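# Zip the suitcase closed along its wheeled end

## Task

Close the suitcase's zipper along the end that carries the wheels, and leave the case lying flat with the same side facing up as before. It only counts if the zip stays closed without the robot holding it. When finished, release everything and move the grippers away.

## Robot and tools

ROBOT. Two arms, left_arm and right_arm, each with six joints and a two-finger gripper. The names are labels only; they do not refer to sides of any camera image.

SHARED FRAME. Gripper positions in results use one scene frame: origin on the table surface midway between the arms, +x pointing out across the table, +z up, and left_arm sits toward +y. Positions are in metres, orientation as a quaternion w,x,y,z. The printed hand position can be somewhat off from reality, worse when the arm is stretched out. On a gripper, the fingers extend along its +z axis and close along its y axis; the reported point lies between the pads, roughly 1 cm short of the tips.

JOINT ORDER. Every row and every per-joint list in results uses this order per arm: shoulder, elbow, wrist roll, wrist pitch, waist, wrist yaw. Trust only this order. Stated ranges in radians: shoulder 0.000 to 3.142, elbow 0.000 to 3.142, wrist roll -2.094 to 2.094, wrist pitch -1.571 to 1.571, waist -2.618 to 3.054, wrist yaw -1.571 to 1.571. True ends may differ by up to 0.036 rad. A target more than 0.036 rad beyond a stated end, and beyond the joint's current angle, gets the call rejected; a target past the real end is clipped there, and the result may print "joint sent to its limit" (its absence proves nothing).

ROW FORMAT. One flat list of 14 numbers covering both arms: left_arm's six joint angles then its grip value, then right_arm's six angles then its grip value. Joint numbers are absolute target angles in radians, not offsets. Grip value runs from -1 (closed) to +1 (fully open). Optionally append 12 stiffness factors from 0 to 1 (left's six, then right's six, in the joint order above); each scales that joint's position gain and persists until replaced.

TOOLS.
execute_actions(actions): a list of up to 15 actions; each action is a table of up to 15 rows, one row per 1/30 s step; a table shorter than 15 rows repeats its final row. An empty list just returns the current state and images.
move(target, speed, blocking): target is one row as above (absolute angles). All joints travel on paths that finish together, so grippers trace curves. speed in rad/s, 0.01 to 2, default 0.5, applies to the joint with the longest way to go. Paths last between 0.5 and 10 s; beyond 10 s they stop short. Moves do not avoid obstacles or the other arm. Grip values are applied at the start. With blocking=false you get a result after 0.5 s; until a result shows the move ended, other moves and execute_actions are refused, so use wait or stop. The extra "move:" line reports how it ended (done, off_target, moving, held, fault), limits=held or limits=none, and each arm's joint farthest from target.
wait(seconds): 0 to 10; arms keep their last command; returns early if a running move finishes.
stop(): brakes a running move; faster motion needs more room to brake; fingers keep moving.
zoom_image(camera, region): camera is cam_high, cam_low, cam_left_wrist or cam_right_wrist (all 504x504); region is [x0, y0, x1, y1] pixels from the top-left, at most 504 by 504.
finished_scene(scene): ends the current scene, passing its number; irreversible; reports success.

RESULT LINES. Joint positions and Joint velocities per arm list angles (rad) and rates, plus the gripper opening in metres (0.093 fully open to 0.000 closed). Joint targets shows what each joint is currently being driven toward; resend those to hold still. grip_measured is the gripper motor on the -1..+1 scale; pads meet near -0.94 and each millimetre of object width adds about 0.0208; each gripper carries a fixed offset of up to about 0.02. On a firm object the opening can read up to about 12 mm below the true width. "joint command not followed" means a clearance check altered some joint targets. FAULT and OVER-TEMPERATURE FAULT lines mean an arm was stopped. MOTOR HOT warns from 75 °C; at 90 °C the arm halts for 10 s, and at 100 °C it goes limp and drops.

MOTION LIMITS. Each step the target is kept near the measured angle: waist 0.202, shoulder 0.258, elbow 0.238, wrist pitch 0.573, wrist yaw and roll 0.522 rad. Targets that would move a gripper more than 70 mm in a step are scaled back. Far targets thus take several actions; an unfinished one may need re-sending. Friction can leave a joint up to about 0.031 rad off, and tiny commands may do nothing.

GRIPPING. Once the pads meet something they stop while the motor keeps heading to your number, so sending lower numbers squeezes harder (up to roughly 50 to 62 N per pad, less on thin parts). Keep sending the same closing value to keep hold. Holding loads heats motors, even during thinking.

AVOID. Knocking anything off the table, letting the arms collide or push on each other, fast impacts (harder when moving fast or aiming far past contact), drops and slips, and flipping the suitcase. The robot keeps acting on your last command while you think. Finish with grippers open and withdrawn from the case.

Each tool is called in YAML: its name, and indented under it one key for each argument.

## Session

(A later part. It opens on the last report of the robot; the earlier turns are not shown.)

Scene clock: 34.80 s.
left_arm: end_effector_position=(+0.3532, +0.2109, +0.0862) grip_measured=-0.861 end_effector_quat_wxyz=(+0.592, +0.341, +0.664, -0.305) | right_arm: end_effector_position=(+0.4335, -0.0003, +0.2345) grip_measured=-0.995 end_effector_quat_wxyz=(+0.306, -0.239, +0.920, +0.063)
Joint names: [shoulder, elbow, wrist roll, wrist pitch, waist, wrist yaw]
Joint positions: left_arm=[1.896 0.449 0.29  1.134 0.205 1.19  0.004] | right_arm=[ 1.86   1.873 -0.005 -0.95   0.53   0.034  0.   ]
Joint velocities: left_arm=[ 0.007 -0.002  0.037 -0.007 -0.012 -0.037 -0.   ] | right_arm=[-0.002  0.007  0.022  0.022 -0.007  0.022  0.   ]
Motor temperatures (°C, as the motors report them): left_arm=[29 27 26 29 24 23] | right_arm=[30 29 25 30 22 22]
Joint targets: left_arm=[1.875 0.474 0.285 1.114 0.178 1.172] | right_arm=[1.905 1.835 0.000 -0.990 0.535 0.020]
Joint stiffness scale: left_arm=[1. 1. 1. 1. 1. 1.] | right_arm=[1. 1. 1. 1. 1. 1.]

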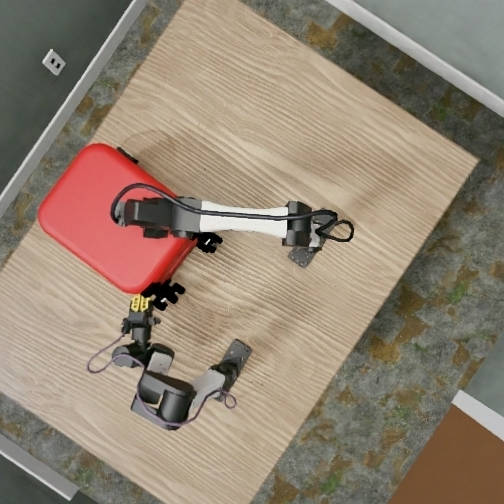

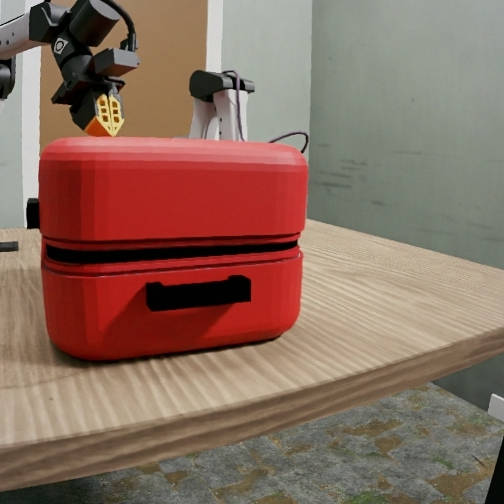

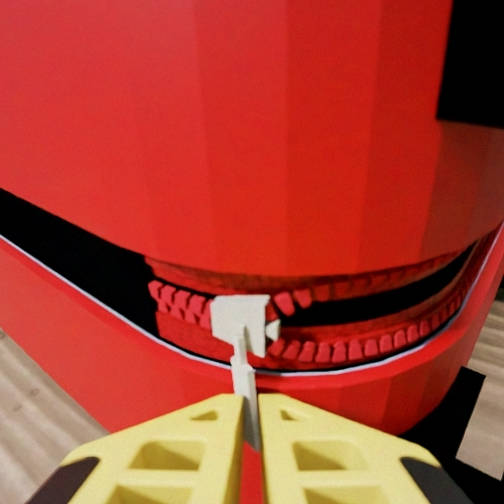

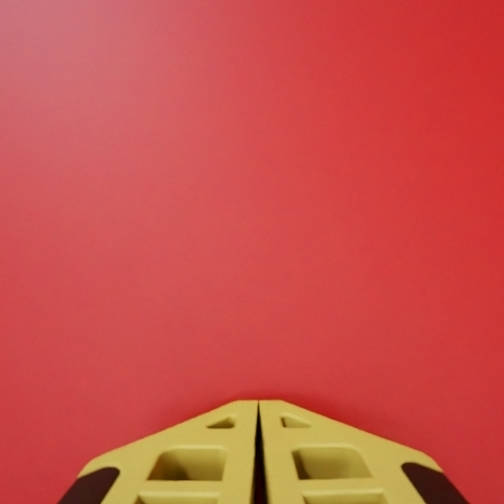

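execute_actions:
  actions:
    - [[1.875,0.474,0.285,1.114,0.2,1.165,-0.81, 1.905,1.835,0,-0.99,0.535,0.02,-1]]
    - [[1.875,0.474,0.285,1.114,0.192,1.163,-0.81, 1.905,1.835,0,-0.99,0.535,0.02,-1],[1.875,0.474,0.285,1.114,0.188,1.160,-0.81, 1.905,1.835,0,-0.99,0.535,0.02,-1],[1.875,0.474,0.285,1.114,0.185,1.157,-0.81, 1.905,1.835,0,-0.99,0.535,0.02,-1],[1.875,0.474,0.285,1.114,0.182,1.154,-0.81, 1.905,1.835,0,-0.99,0.535,0.02,-1],[1.875,0.474,0.285,1.114,0.179,1.151,-0.81, 1.905,1.835,0,-0.99,0.535,0.02,-1],[1.875,0.474,0.285,1.114,0.176,1.148,-0.81, 1.905,1.835,0,-0.99,0.535,0.02,-1]]

zoom_image:
  camera: "cam_left_wrist"
  region: [150, 280, 350, 480]

Scene clock: 36.17 s.
left_arm: end_effector_position=(+0.3579, +0.2109, +0.0868) grip_measured=-0.812 end_effector_quat_wxyz=(+0.594, +0.340, +0.666, -0.297) | right_arm: end_effector_position=(+0.4335, -0.0003, +0.2345) grip_measured=-0.995 end_effector_quat_wxyz=(+0.306, -0.239, +0.920, +0.063)
Joint names: [shoulder, elbow, wrist roll, wrist pitch, waist, wrist yaw]
Joint positions: left_arm=[1.896 0.459 0.29  1.131 0.197 1.168 0.006] | right_arm=[ 1.86   1.873 -0.005 -0.95   0.53   0.034  0.   ]
Joint velocities: left_arm=[-0.017  0.012 -0.022 -0.022 -0.012  0.037  0.   ] | right_arm=[ 0.002 -0.012 -0.022 -0.095 -0.007 -0.037  0.   ]
Motor temperatures (°C, as the motors report them): left_arm=[30 27 26 29 24 23] | right_arm=[30 29 25 30 22 22]
Joint targets: left_arm=[1.875 0.474 0.285 1.114 0.176 1.148] | right_arm=[1.905 1.835 -0.000 -0.990 0.535 0.020]
Joint stiffness scale: left_arm=[1. 1. 1. 1. 1. 1.] | right_arm=[1. 1. 1. 1. 1. 1.]

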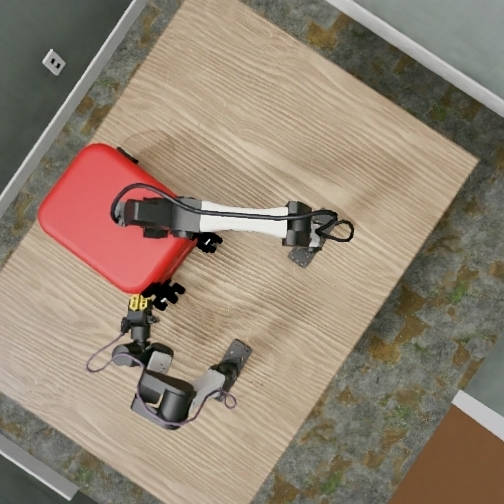

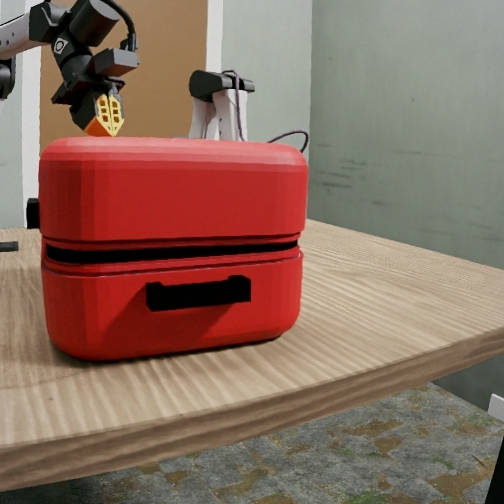

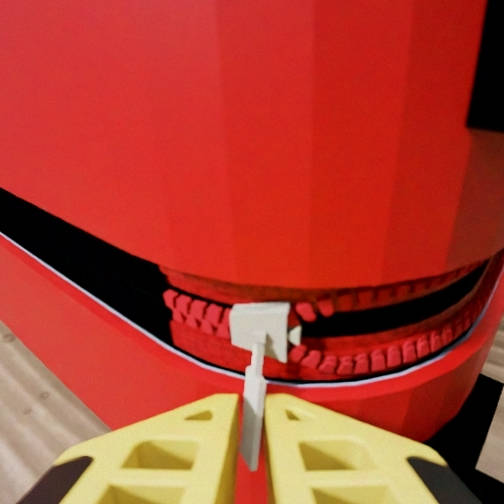

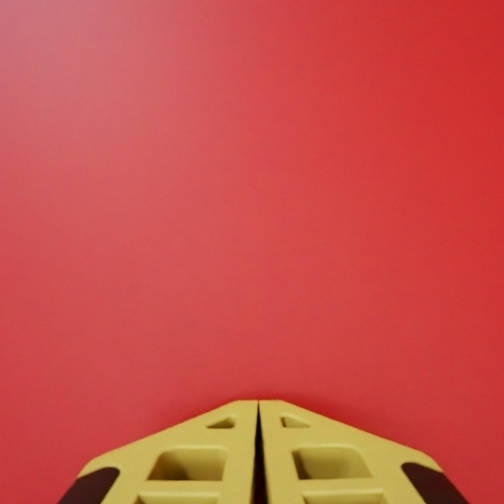

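Region (150, 280, 350, 480) of cam_left_wrist's 504x504 image, scaled by 2.520, with more detail than that image has.

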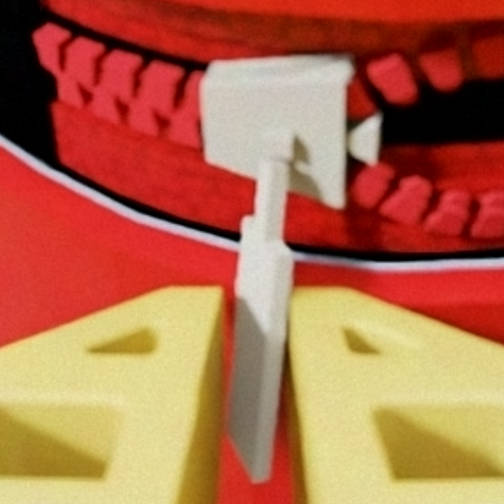

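The tab sits well between the pads now. Closing.

execute_actions:
  actions:
    - [[1.875,0.474,0.285,1.114,0.182,1.16,-0.88, 1.905,1.835,0,-0.99,0.535,0.02,-1]]
    - [[1.875,0.474,0.285,1.114,0.19,1.165,-1, 1.905,1.835,0,-0.99,0.535,0.02,-1]]

zoom_image:
  camera: "cam_left_wrist"
  region: [150, 280, 350, 480]

Scene clock: 37.40 s.
left_arm: end_effector_position=(+0.3571, +0.2103, +0.0868) grip_measured=-0.974 end_effector_quat_wxyz=(+0.593, +0.341, +0.665, -0.300) | right_arm: end_effector_position=(+0.4335, -0.0003, +0.2345) grip_measured=-0.995 end_effector_quat_wxyz=(+0.306, -0.239, +0.920, +0.063)
Joint names: [shoulder, elbow, wrist roll, wrist pitch, waist, wrist yaw]
Joint positions: left_arm=[1.896 0.459 0.29  1.13  0.197 1.174 0.   ] | right_arm=[ 1.86   1.873 -0.005 -0.95   0.53   0.034  0.   ]
Joint velocities: left_arm=[-0.012  0.007 -0.007 -0.007 -0.002 -0.007  0.   ] | right_arm=[ 0.002 -0.037 -0.081 -0.051 -0.017 -0.022  0.   ]
Motor temperatures (°C, as the motors report them): left_arm=[30 27 26 29 24 23] | right_arm=[30 29 25 30 22 22]
Joint targets: left_arm=[1.875 0.474 0.285 1.114 0.190 1.165] | right_arm=[1.905 1.835 0.000 -0.990 0.535 0.020]
Joint stiffness scale: left_arm=[1. 1. 1. 1. 1. 1.] | right_arm=[1. 1. 1. 1. 1. 1.]

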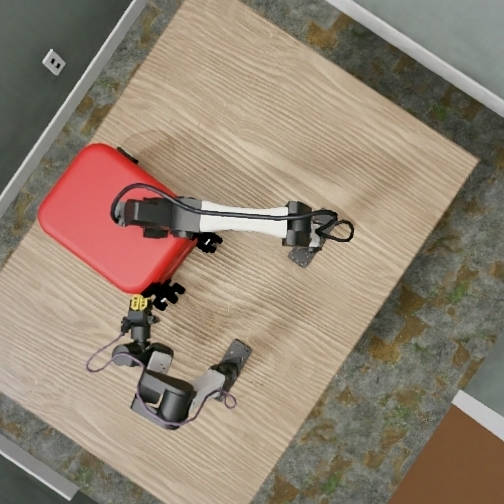

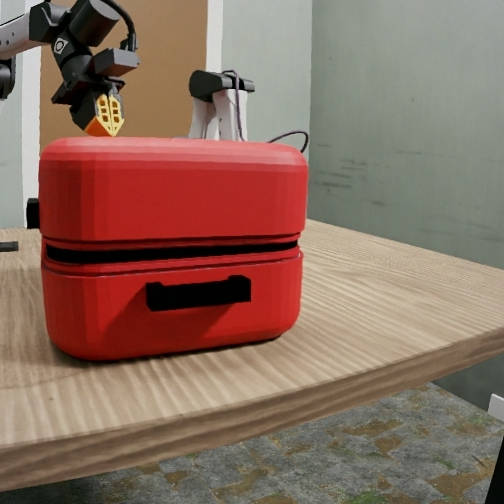

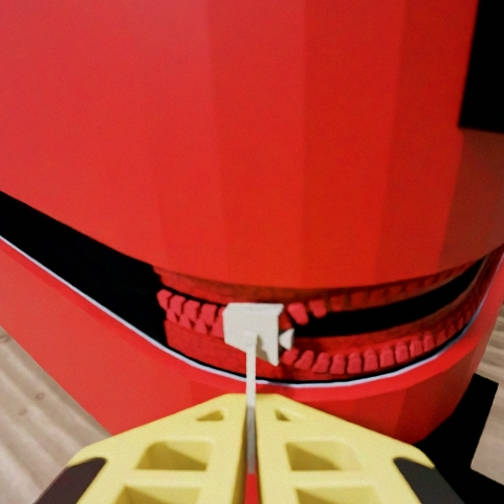

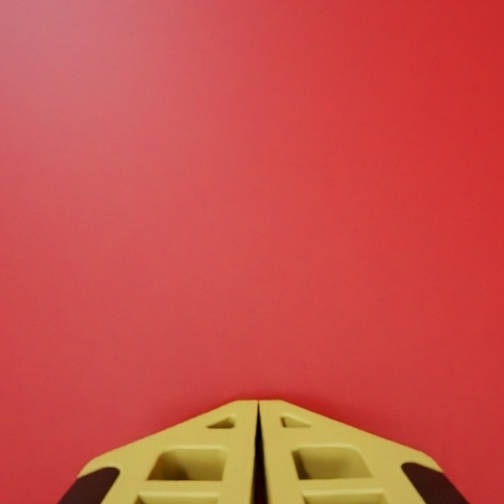

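Region (150, 280, 350, 480) of cam_left_wrist's 504x504 image, scaled by 2.520, with more detail than that image has.

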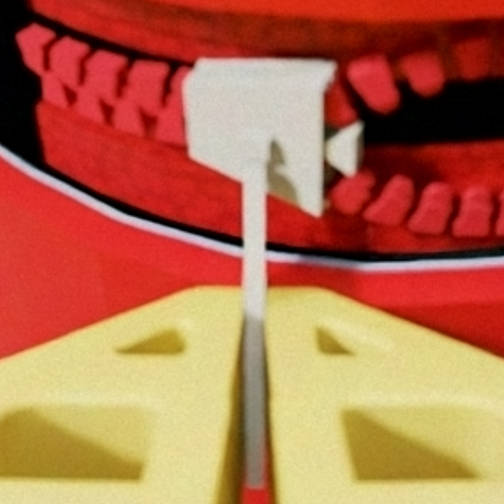

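move:
  target: [1.844,0.431,0.29,1.102,0.244,1.221,-1, 1.905,1.835,0,-0.99,0.535,0.02,-1]
  speed: 0.07

move:
  target: [1.784,0.432,0.29,1.043,0.262,1.239,-1, 1.905,1.835,0,-0.99,0.535,0.02,-1]
  speed: 0.09

Scene clock: 40.07 s.
left_arm: end_effector_position=(+0.3533, +0.2154, +0.0872) grip_measured=-0.974 end_effector_quat_wxyz=(+0.589, +0.332, +0.671, -0.304) | right_arm: end_effector_position=(+0.4323, +0.0019, +0.2342) grip_measured=-0.995 end_effector_quat_wxyz=(+0.304, -0.241, +0.919, +0.070)
Joint names: [shoulder, elbow, wrist roll, wrist pitch, waist, wrist yaw]
Joint positions: left_arm=[1.875 0.449 0.29  1.097 0.217 1.187 0.   ] | right_arm=[ 1.86   1.873 -0.005 -0.95   0.53   0.019  0.   ]
Joint velocities: left_arm=[-0.002  0.002  0.037  0.051 -0.002  0.037  0.   ] | right_arm=[-0.002 -0.017  0.007 -0.051  0.012 -0.037  0.   ]
Motor temperatures (°C, as the motors report them): left_arm=[30 27 26 30 24 23] | right_arm=[30 29 25 30 22 22]
Joint targets: left_arm=[1.844 0.431 0.290 1.102 0.244 1.221] | right_arm=[1.905 1.835 -0.000 -0.990 0.535 0.020]
Joint stiffness scale: left_arm=[1. 1. 1. 1. 1. 1.] | right_arm=[1. 1. 1. 1. 1. 1.]
move: off_target (left_arm, right_arm); limits=none; left_arm: farthest joint: the wrist yaw, 0.034 radians from its target (0.047 radians at the start); right_arm: farthest joint: the shoulder, 0.045 radians from its target (0.045 radians at the start)

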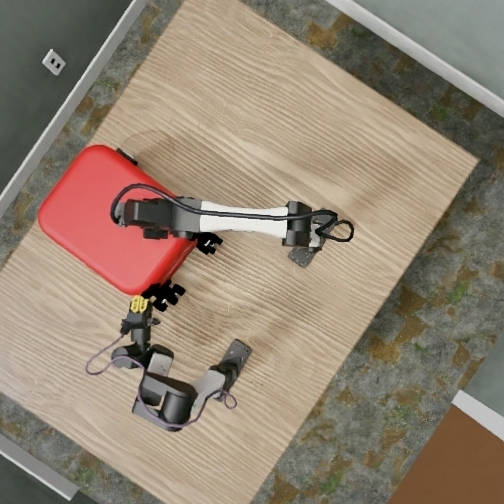

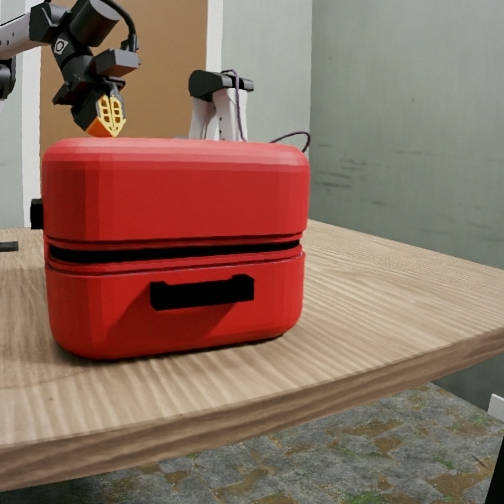

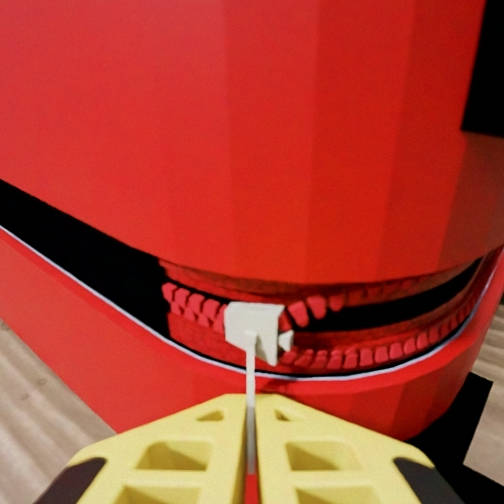

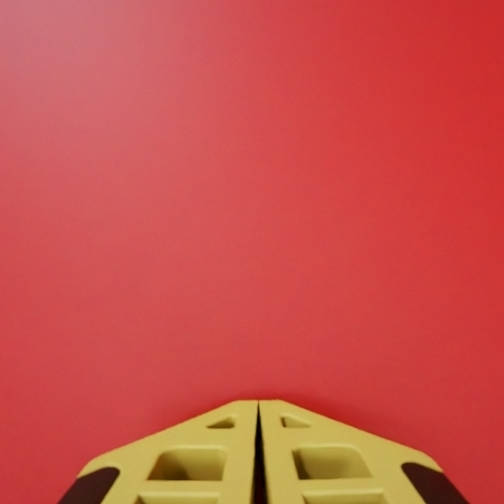

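Scene clock: 41.43 s.
left_arm: end_effector_position=(+0.3486, +0.2194, +0.0880) grip_measured=-0.974 end_effector_quat_wxyz=(+0.576, +0.315, +0.686, -0.314) | right_arm: end_effector_position=(+0.4305, +0.0061, +0.2337) grip_measured=-0.995 end_effector_quat_wxyz=(+0.301, -0.245, +0.918, +0.078)
Joint names: [shoulder, elbow, wrist roll, wrist pitch, waist, wrist yaw]
Joint positions: left_arm=[1.826 0.441 0.29  1.001 0.234 1.191 0.   ] | right_arm=[ 1.862  1.873 -0.004 -0.949  0.533  0.002  0.   ]
Joint velocities: left_arm=[-0.022 -0.002 -0.051 -0.066  0.002  0.022  0.   ] | right_arm=[ 0.017  0.007  0.051  0.007 -0.007 -0.007  0.   ]
Motor temperatures (°C, as the motors report them): left_arm=[31 27 26 30 24 23] | right_arm=[30 29 25 30 22 22]
Joint targets: left_arm=[1.784 0.432 0.290 1.043 0.262 1.239] | right_arm=[1.905 1.835 0.000 -0.990 0.535 0.020]
Joint stiffness scale: left_arm=[1. 1. 1. 1. 1. 1.] | right_arm=[1. 1. 1. 1. 1. 1.]
move: off_target (left_arm, right_arm); limits=none; left_arm: farthest joint: the wrist yaw, 0.048 radians from its target (0.052 radians at the start); right_arm: farthest joint: the shoulder, 0.043 radians from its target (0.045 radians at the start)

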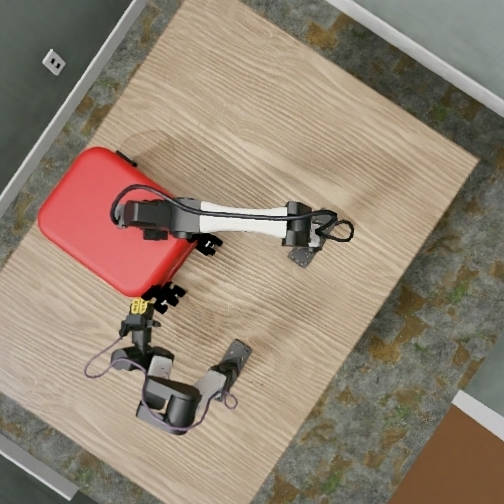

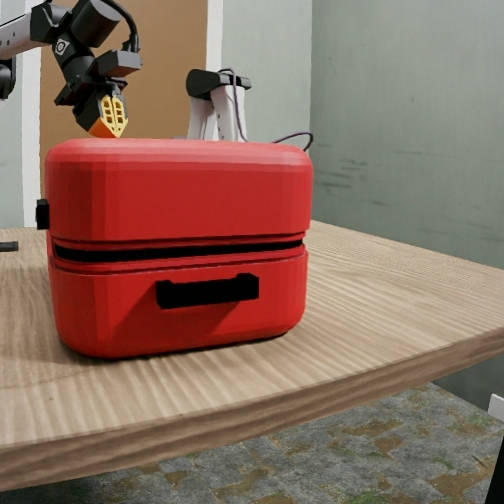

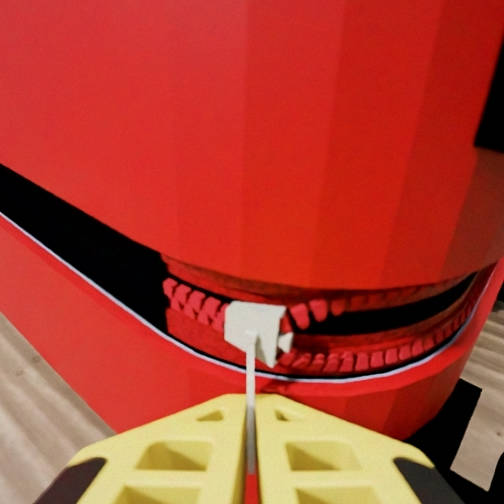

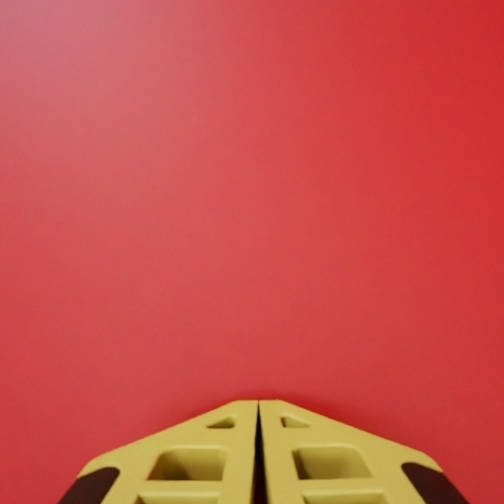

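execute_actions:
  actions:
    - [[1.826,0.441,0.29,1.01,0.234,1.195,-0.925, 1.925,1.815,0,-1.02,0.535,0.005,-1]]

move:
  target: [1.869,0.404,0.29,1.148,0.282,1.255,-0.925, 1.925,1.815,0,-1.02,0.535,0.005,-1]
  speed: 0.15

Scene clock: 42.63 s.
left_arm: end_effector_position=(+0.3486, +0.2194, +0.0878) grip_measured=-0.924 end_effector_quat_wxyz=(+0.575, +0.314, +0.686, -0.314) | right_arm: end_effector_position=(+0.4301, +0.0048, +0.2292) grip_measured=-0.995 end_effector_quat_wxyz=(+0.296, -0.245, +0.920, +0.074)
Joint names: [shoulder, elbow, wrist roll, wrist pitch, waist, wrist yaw]
Joint positions: left_arm=[1.826 0.441 0.29  0.999 0.234 1.19  0.001] | right_arm=[ 1.865  1.866 -0.004 -0.951  0.533  0.008  0.   ]
Joint velocities: left_arm=[ 0.002 -0.007 -0.022  0.022 -0.007 -0.022 -0.   ] | right_arm=[-0.002 -0.017  0.007 -0.066  0.002 -0.022  0.   ]
Motor temperatures (°C, as the motors report them): left_arm=[31 27 26 30 24 23] | right_arm=[30 29 25 30 22 22]
Joint targets: left_arm=[1.826 0.441 0.290 1.010 0.234 1.195] | right_arm=[1.925 1.815 -0.000 -1.020 0.535 0.005]
Joint stiffness scale: left_arm=[1. 1. 1. 1. 1. 1.] | right_arm=[1. 1. 1. 1. 1. 1.]

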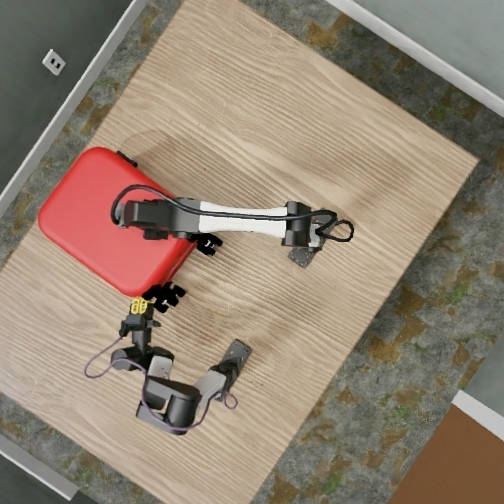

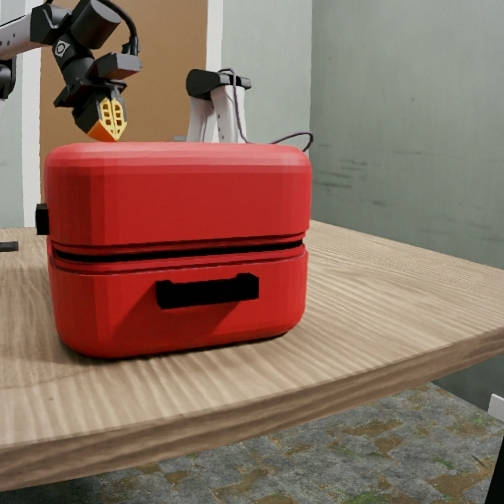

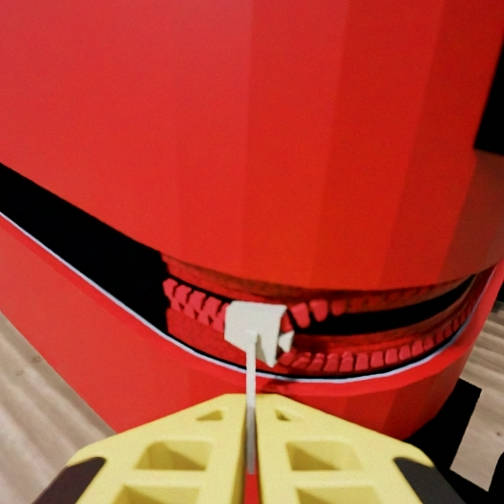

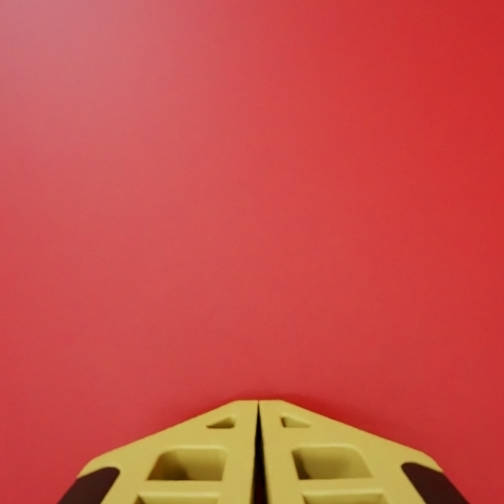

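Scene clock: 44.10 s.
left_arm: end_effector_position=(+0.3450, +0.2259, +0.0932) grip_measured=-0.924 end_effector_quat_wxyz=(+0.599, +0.331, +0.665, -0.301) | right_arm: end_effector_position=(+0.4301, +0.0048, +0.2294) grip_measured=-0.995 end_effector_quat_wxyz=(+0.297, -0.245, +0.920, +0.074)
Joint names: [shoulder, elbow, wrist roll, wrist pitch, waist, wrist yaw]
Joint positions: left_arm=[1.851 0.421 0.29  1.12  0.264 1.229 0.001] | right_arm=[ 1.865  1.867 -0.004 -0.951  0.533  0.008  0.   ]
Joint velocities: left_arm=[ 0.002  0.007  0.007 -0.051 -0.017 -0.022  0.   ] | right_arm=[-0.002 -0.007  0.007  0.022 -0.007  0.007  0.   ]
Motor temperatures (°C, as the motors report them): left_arm=[31 27 26 30 24 23] | right_arm=[30 29 25 30 22 22]
Joint targets: left_arm=[1.869 0.404 0.290 1.148 0.282 1.255] | right_arm=[1.925 1.815 -0.000 -1.020 0.535 0.005]
Joint stiffness scale: left_arm=[1. 1. 1. 1. 1. 1.] | right_arm=[1. 1. 1. 1. 1. 1.]
move: off_target (left_arm, right_arm); limits=none; left_arm: farthest joint: the wrist pitch, 0.028 radians from its target (0.149 radians at the start); right_arm: farthest joint: the wrist pitch, 0.069 radians from its target (0.069 radians at the start)

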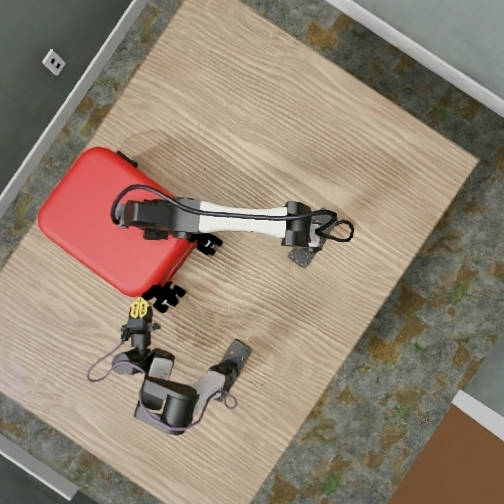

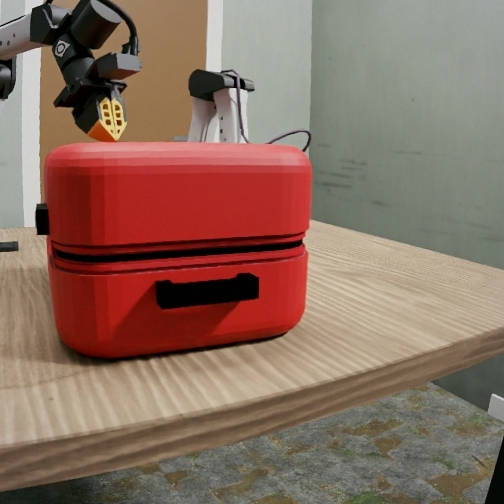

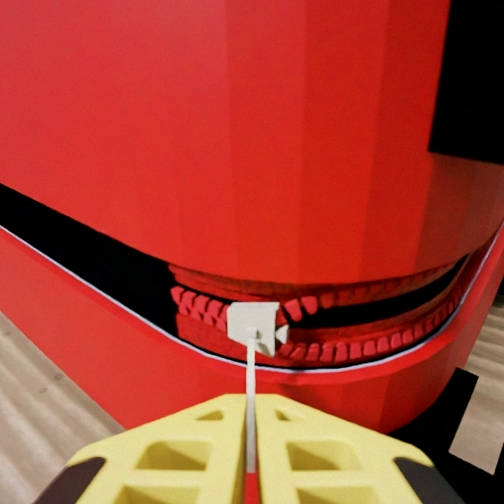

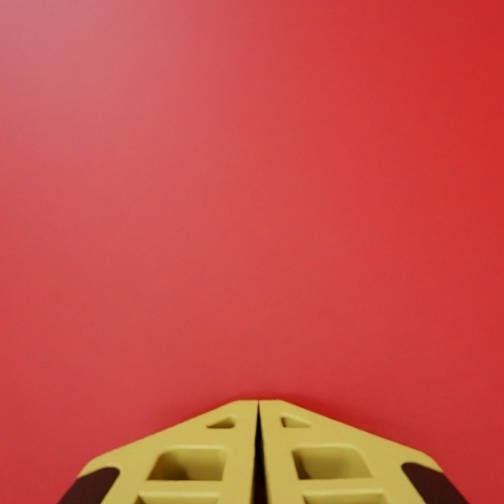

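move:
  target: [1.765,0.402,0.29,1.07,0.305,1.28,-0.925, 1.925,1.815,0,-1.02,0.535,0.005,-1]
  speed: 0.1

zoom_image:
  camera: "cam_left_wrist"
  region: [150, 304, 350, 504]

Scene clock: 45.43 s.
left_arm: end_effector_position=(+0.3418, +0.2306, +0.1058) grip_measured=-0.924 end_effector_quat_wxyz=(+0.603, +0.333, +0.659, -0.301) | right_arm: end_effector_position=(+0.4301, +0.0048, +0.2294) grip_measured=-0.995 end_effector_quat_wxyz=(+0.296, -0.245, +0.920, +0.074)
Joint names: [shoulder, elbow, wrist roll, wrist pitch, waist, wrist yaw]
Joint positions: left_arm=[1.792 0.421 0.29  1.073 0.287 1.256 0.001] | right_arm=[ 1.865  1.867 -0.004 -0.951  0.533  0.008  0.   ]
Joint velocities: left_arm=[ 0.002 -0.002  0.007  0.037 -0.007 -0.022  0.   ] | right_arm=[ 0.012 -0.002 -0.081  0.022 -0.017 -0.022  0.   ]
Motor temperatures (°C, as the motors report them): left_arm=[31 27 26 30 24 23] | right_arm=[31 29 25 29 22 22]
Joint targets: left_arm=[1.765 0.402 0.290 1.070 0.305 1.280] | right_arm=[1.925 1.815 -0.000 -1.020 0.535 0.005]
Joint stiffness scale: left_arm=[1. 1. 1. 1. 1. 1.] | right_arm=[1. 1. 1. 1. 1. 1.]
move: off_target (left_arm, right_arm); limits=none; left_arm: farthest joint: the shoulder, 0.027 radians from its target (0.086 radians at the start); right_arm: farthest joint: the wrist pitch, 0.069 radians from its target (0.069 radians at the start)

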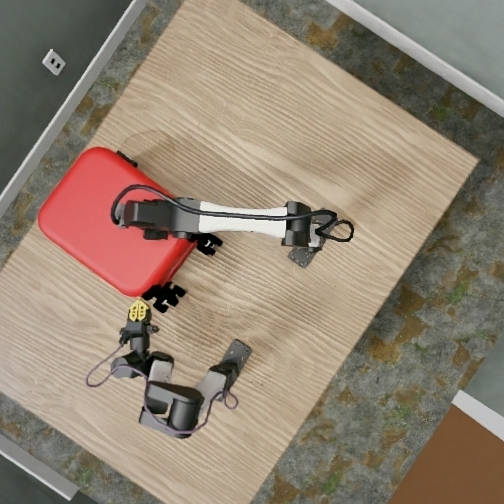

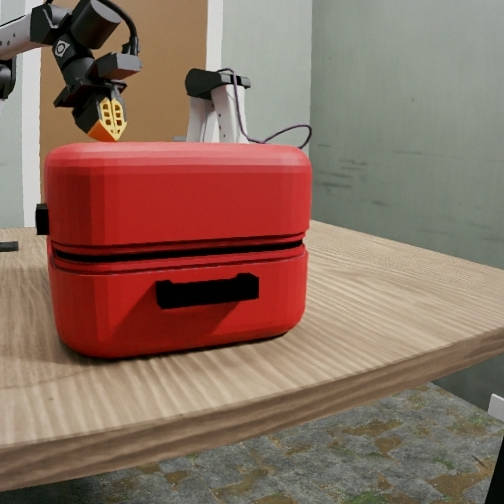

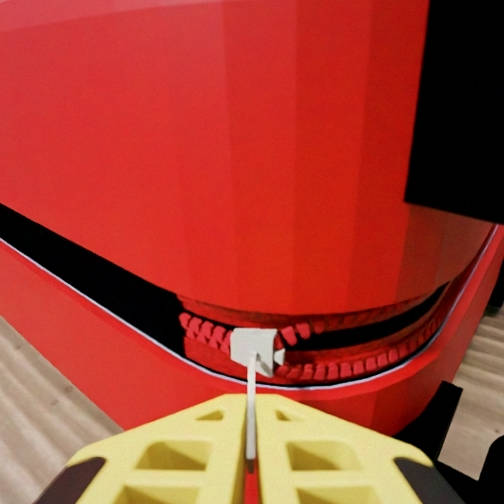

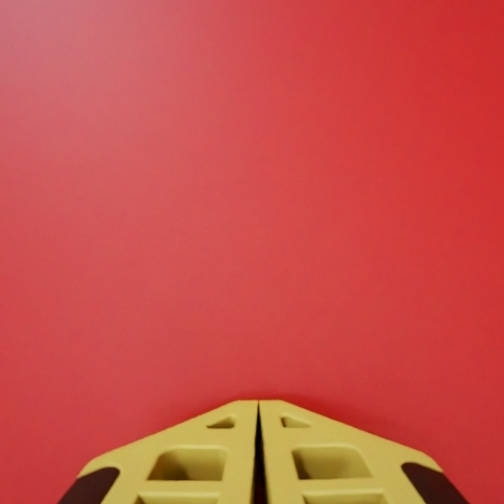

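Region (150, 304, 350, 504) of cam_left_wrist's 504x504 image, scaled by 2.520, with more detail than that image has.

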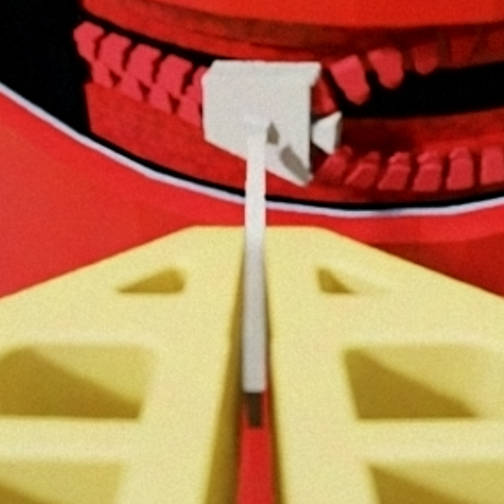

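execute_actions:
  actions:
    - [[1.785,0.415,0.29,1.073,0.29,1.256,-1, 1.925,1.815,0,-1.02,0.535,0.005,-1]]

move:
  target: [1.582,0.261,0.77,1.01,0.217,1.03,-1, 1.925,1.815,0,-1.02,0.535,0.005,-1]
  speed: 0.35

Scene clock: 49.30 s.
left_arm: end_effector_position=(+0.3418, +0.2306, +0.1058) grip_measured=-0.974 end_effector_quat_wxyz=(+0.603, +0.333, +0.659, -0.301) | right_arm: end_effector_position=(+0.4301, +0.0048, +0.2294) grip_measured=-0.995 end_effector_quat_wxyz=(+0.296, -0.245, +0.920, +0.074)
Joint names: [shoulder, elbow, wrist roll, wrist pitch, waist, wrist yaw]
Joint positions: left_arm=[1.792 0.421 0.29  1.073 0.287 1.256 0.   ] | right_arm=[ 1.865  1.867 -0.004 -0.951  0.533  0.008  0.   ]
Joint velocities: left_arm=[-0.007  0.007 -0.037  0.007 -0.007  0.022  0.   ] | right_arm=[-0.002  0.002  0.007 -0.066 -0.012 -0.066  0.   ]
Motor temperatures (°C, as the motors report them): left_arm=[32 27 26 30 24 23] | right_arm=[30 29 25 29 22 22]
Joint targets: left_arm=[1.785 0.415 0.290 1.073 0.290 1.256] | right_arm=[1.925 1.815 -0.000 -1.020 0.535 0.005]
Joint stiffness scale: left_arm=[1. 1. 1. 1. 1. 1.] | right_arm=[1. 1. 1. 1. 1. 1.]

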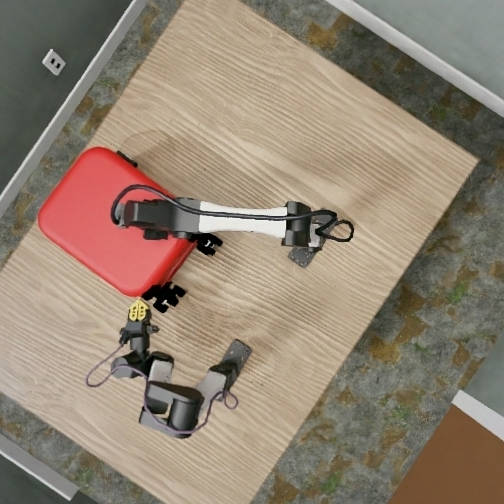

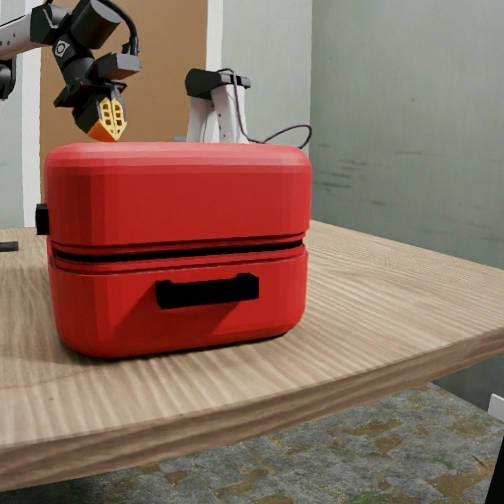

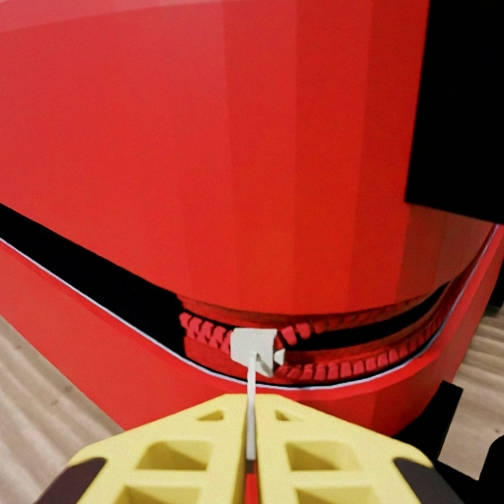

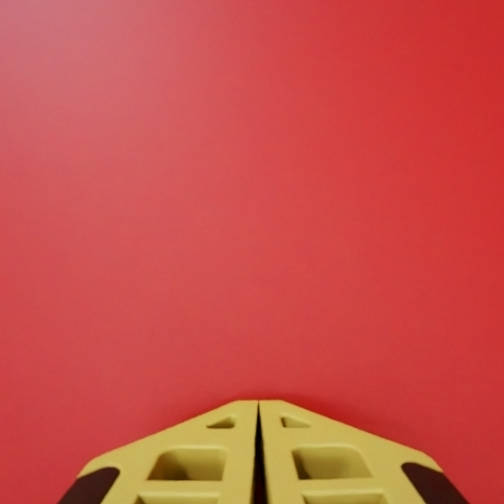

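Scene clock: 51.40 s.
left_arm: end_effector_position=(+0.3319, +0.2274, +0.1063) grip_measured=-0.974 end_effector_quat_wxyz=(+0.645, +0.446, +0.616, -0.078) | right_arm: end_effector_position=(+0.4288, +0.0058, +0.2295) grip_measured=-0.995 end_effector_quat_wxyz=(+0.294, -0.246, +0.920, +0.078)
Joint names: [shoulder, elbow, wrist roll, wrist pitch, waist, wrist yaw]
Joint positions: left_arm=[1.608 0.283 0.76  1.027 0.229 1.007 0.   ] | right_arm=[ 1.865  1.868 -0.004 -0.955  0.533 -0.002  0.   ]
Joint velocities: left_arm=[-0.017 -0.012  0.007  0.037  0.017  0.007  0.   ] | right_arm=[ 0.002 -0.012 -0.037  0.051 -0.012  0.007  0.   ]
Motor temperatures (°C, as the motors report them): left_arm=[32 27 26 30 24 23] | right_arm=[31 29 25 29 22 22]
Joint targets: left_arm=[1.582 0.261 0.770 1.010 0.217 1.030] | right_arm=[1.925 1.815 0.000 -1.020 0.535 0.005]
Joint stiffness scale: left_arm=[1. 1. 1. 1. 1. 1.] | right_arm=[1. 1. 1. 1. 1. 1.]
move: off_target (left_arm, right_arm); limits=none; left_arm: farthest joint: the shoulder, 0.026 radians from its target (0.210 radians at the start); right_arm: farthest joint: the wrist pitch, 0.065 radians from its target (0.069 radians at the start)

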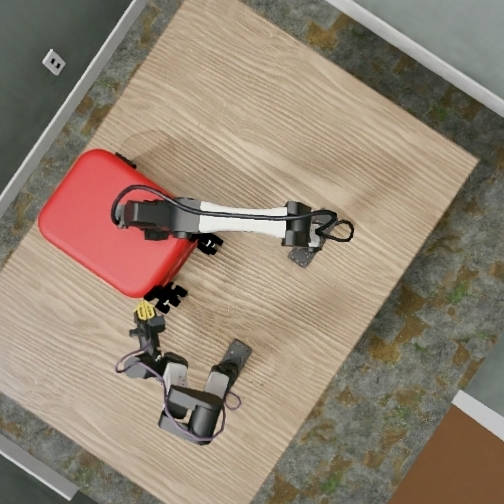

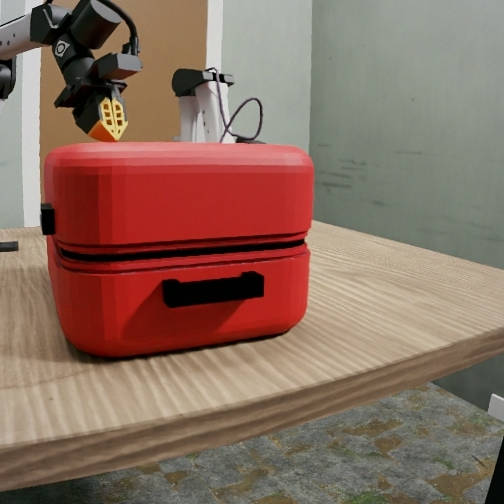

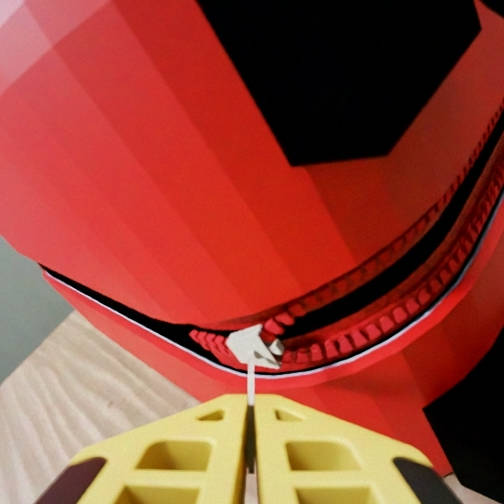

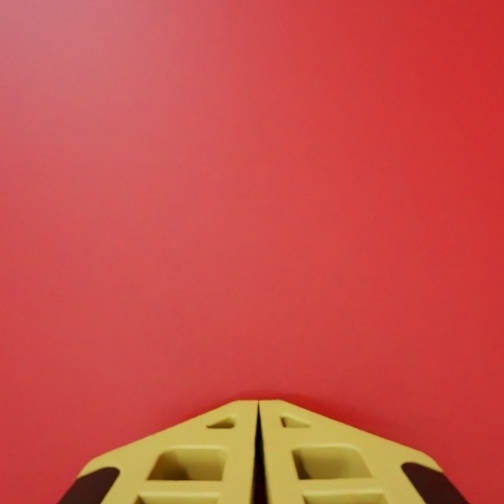

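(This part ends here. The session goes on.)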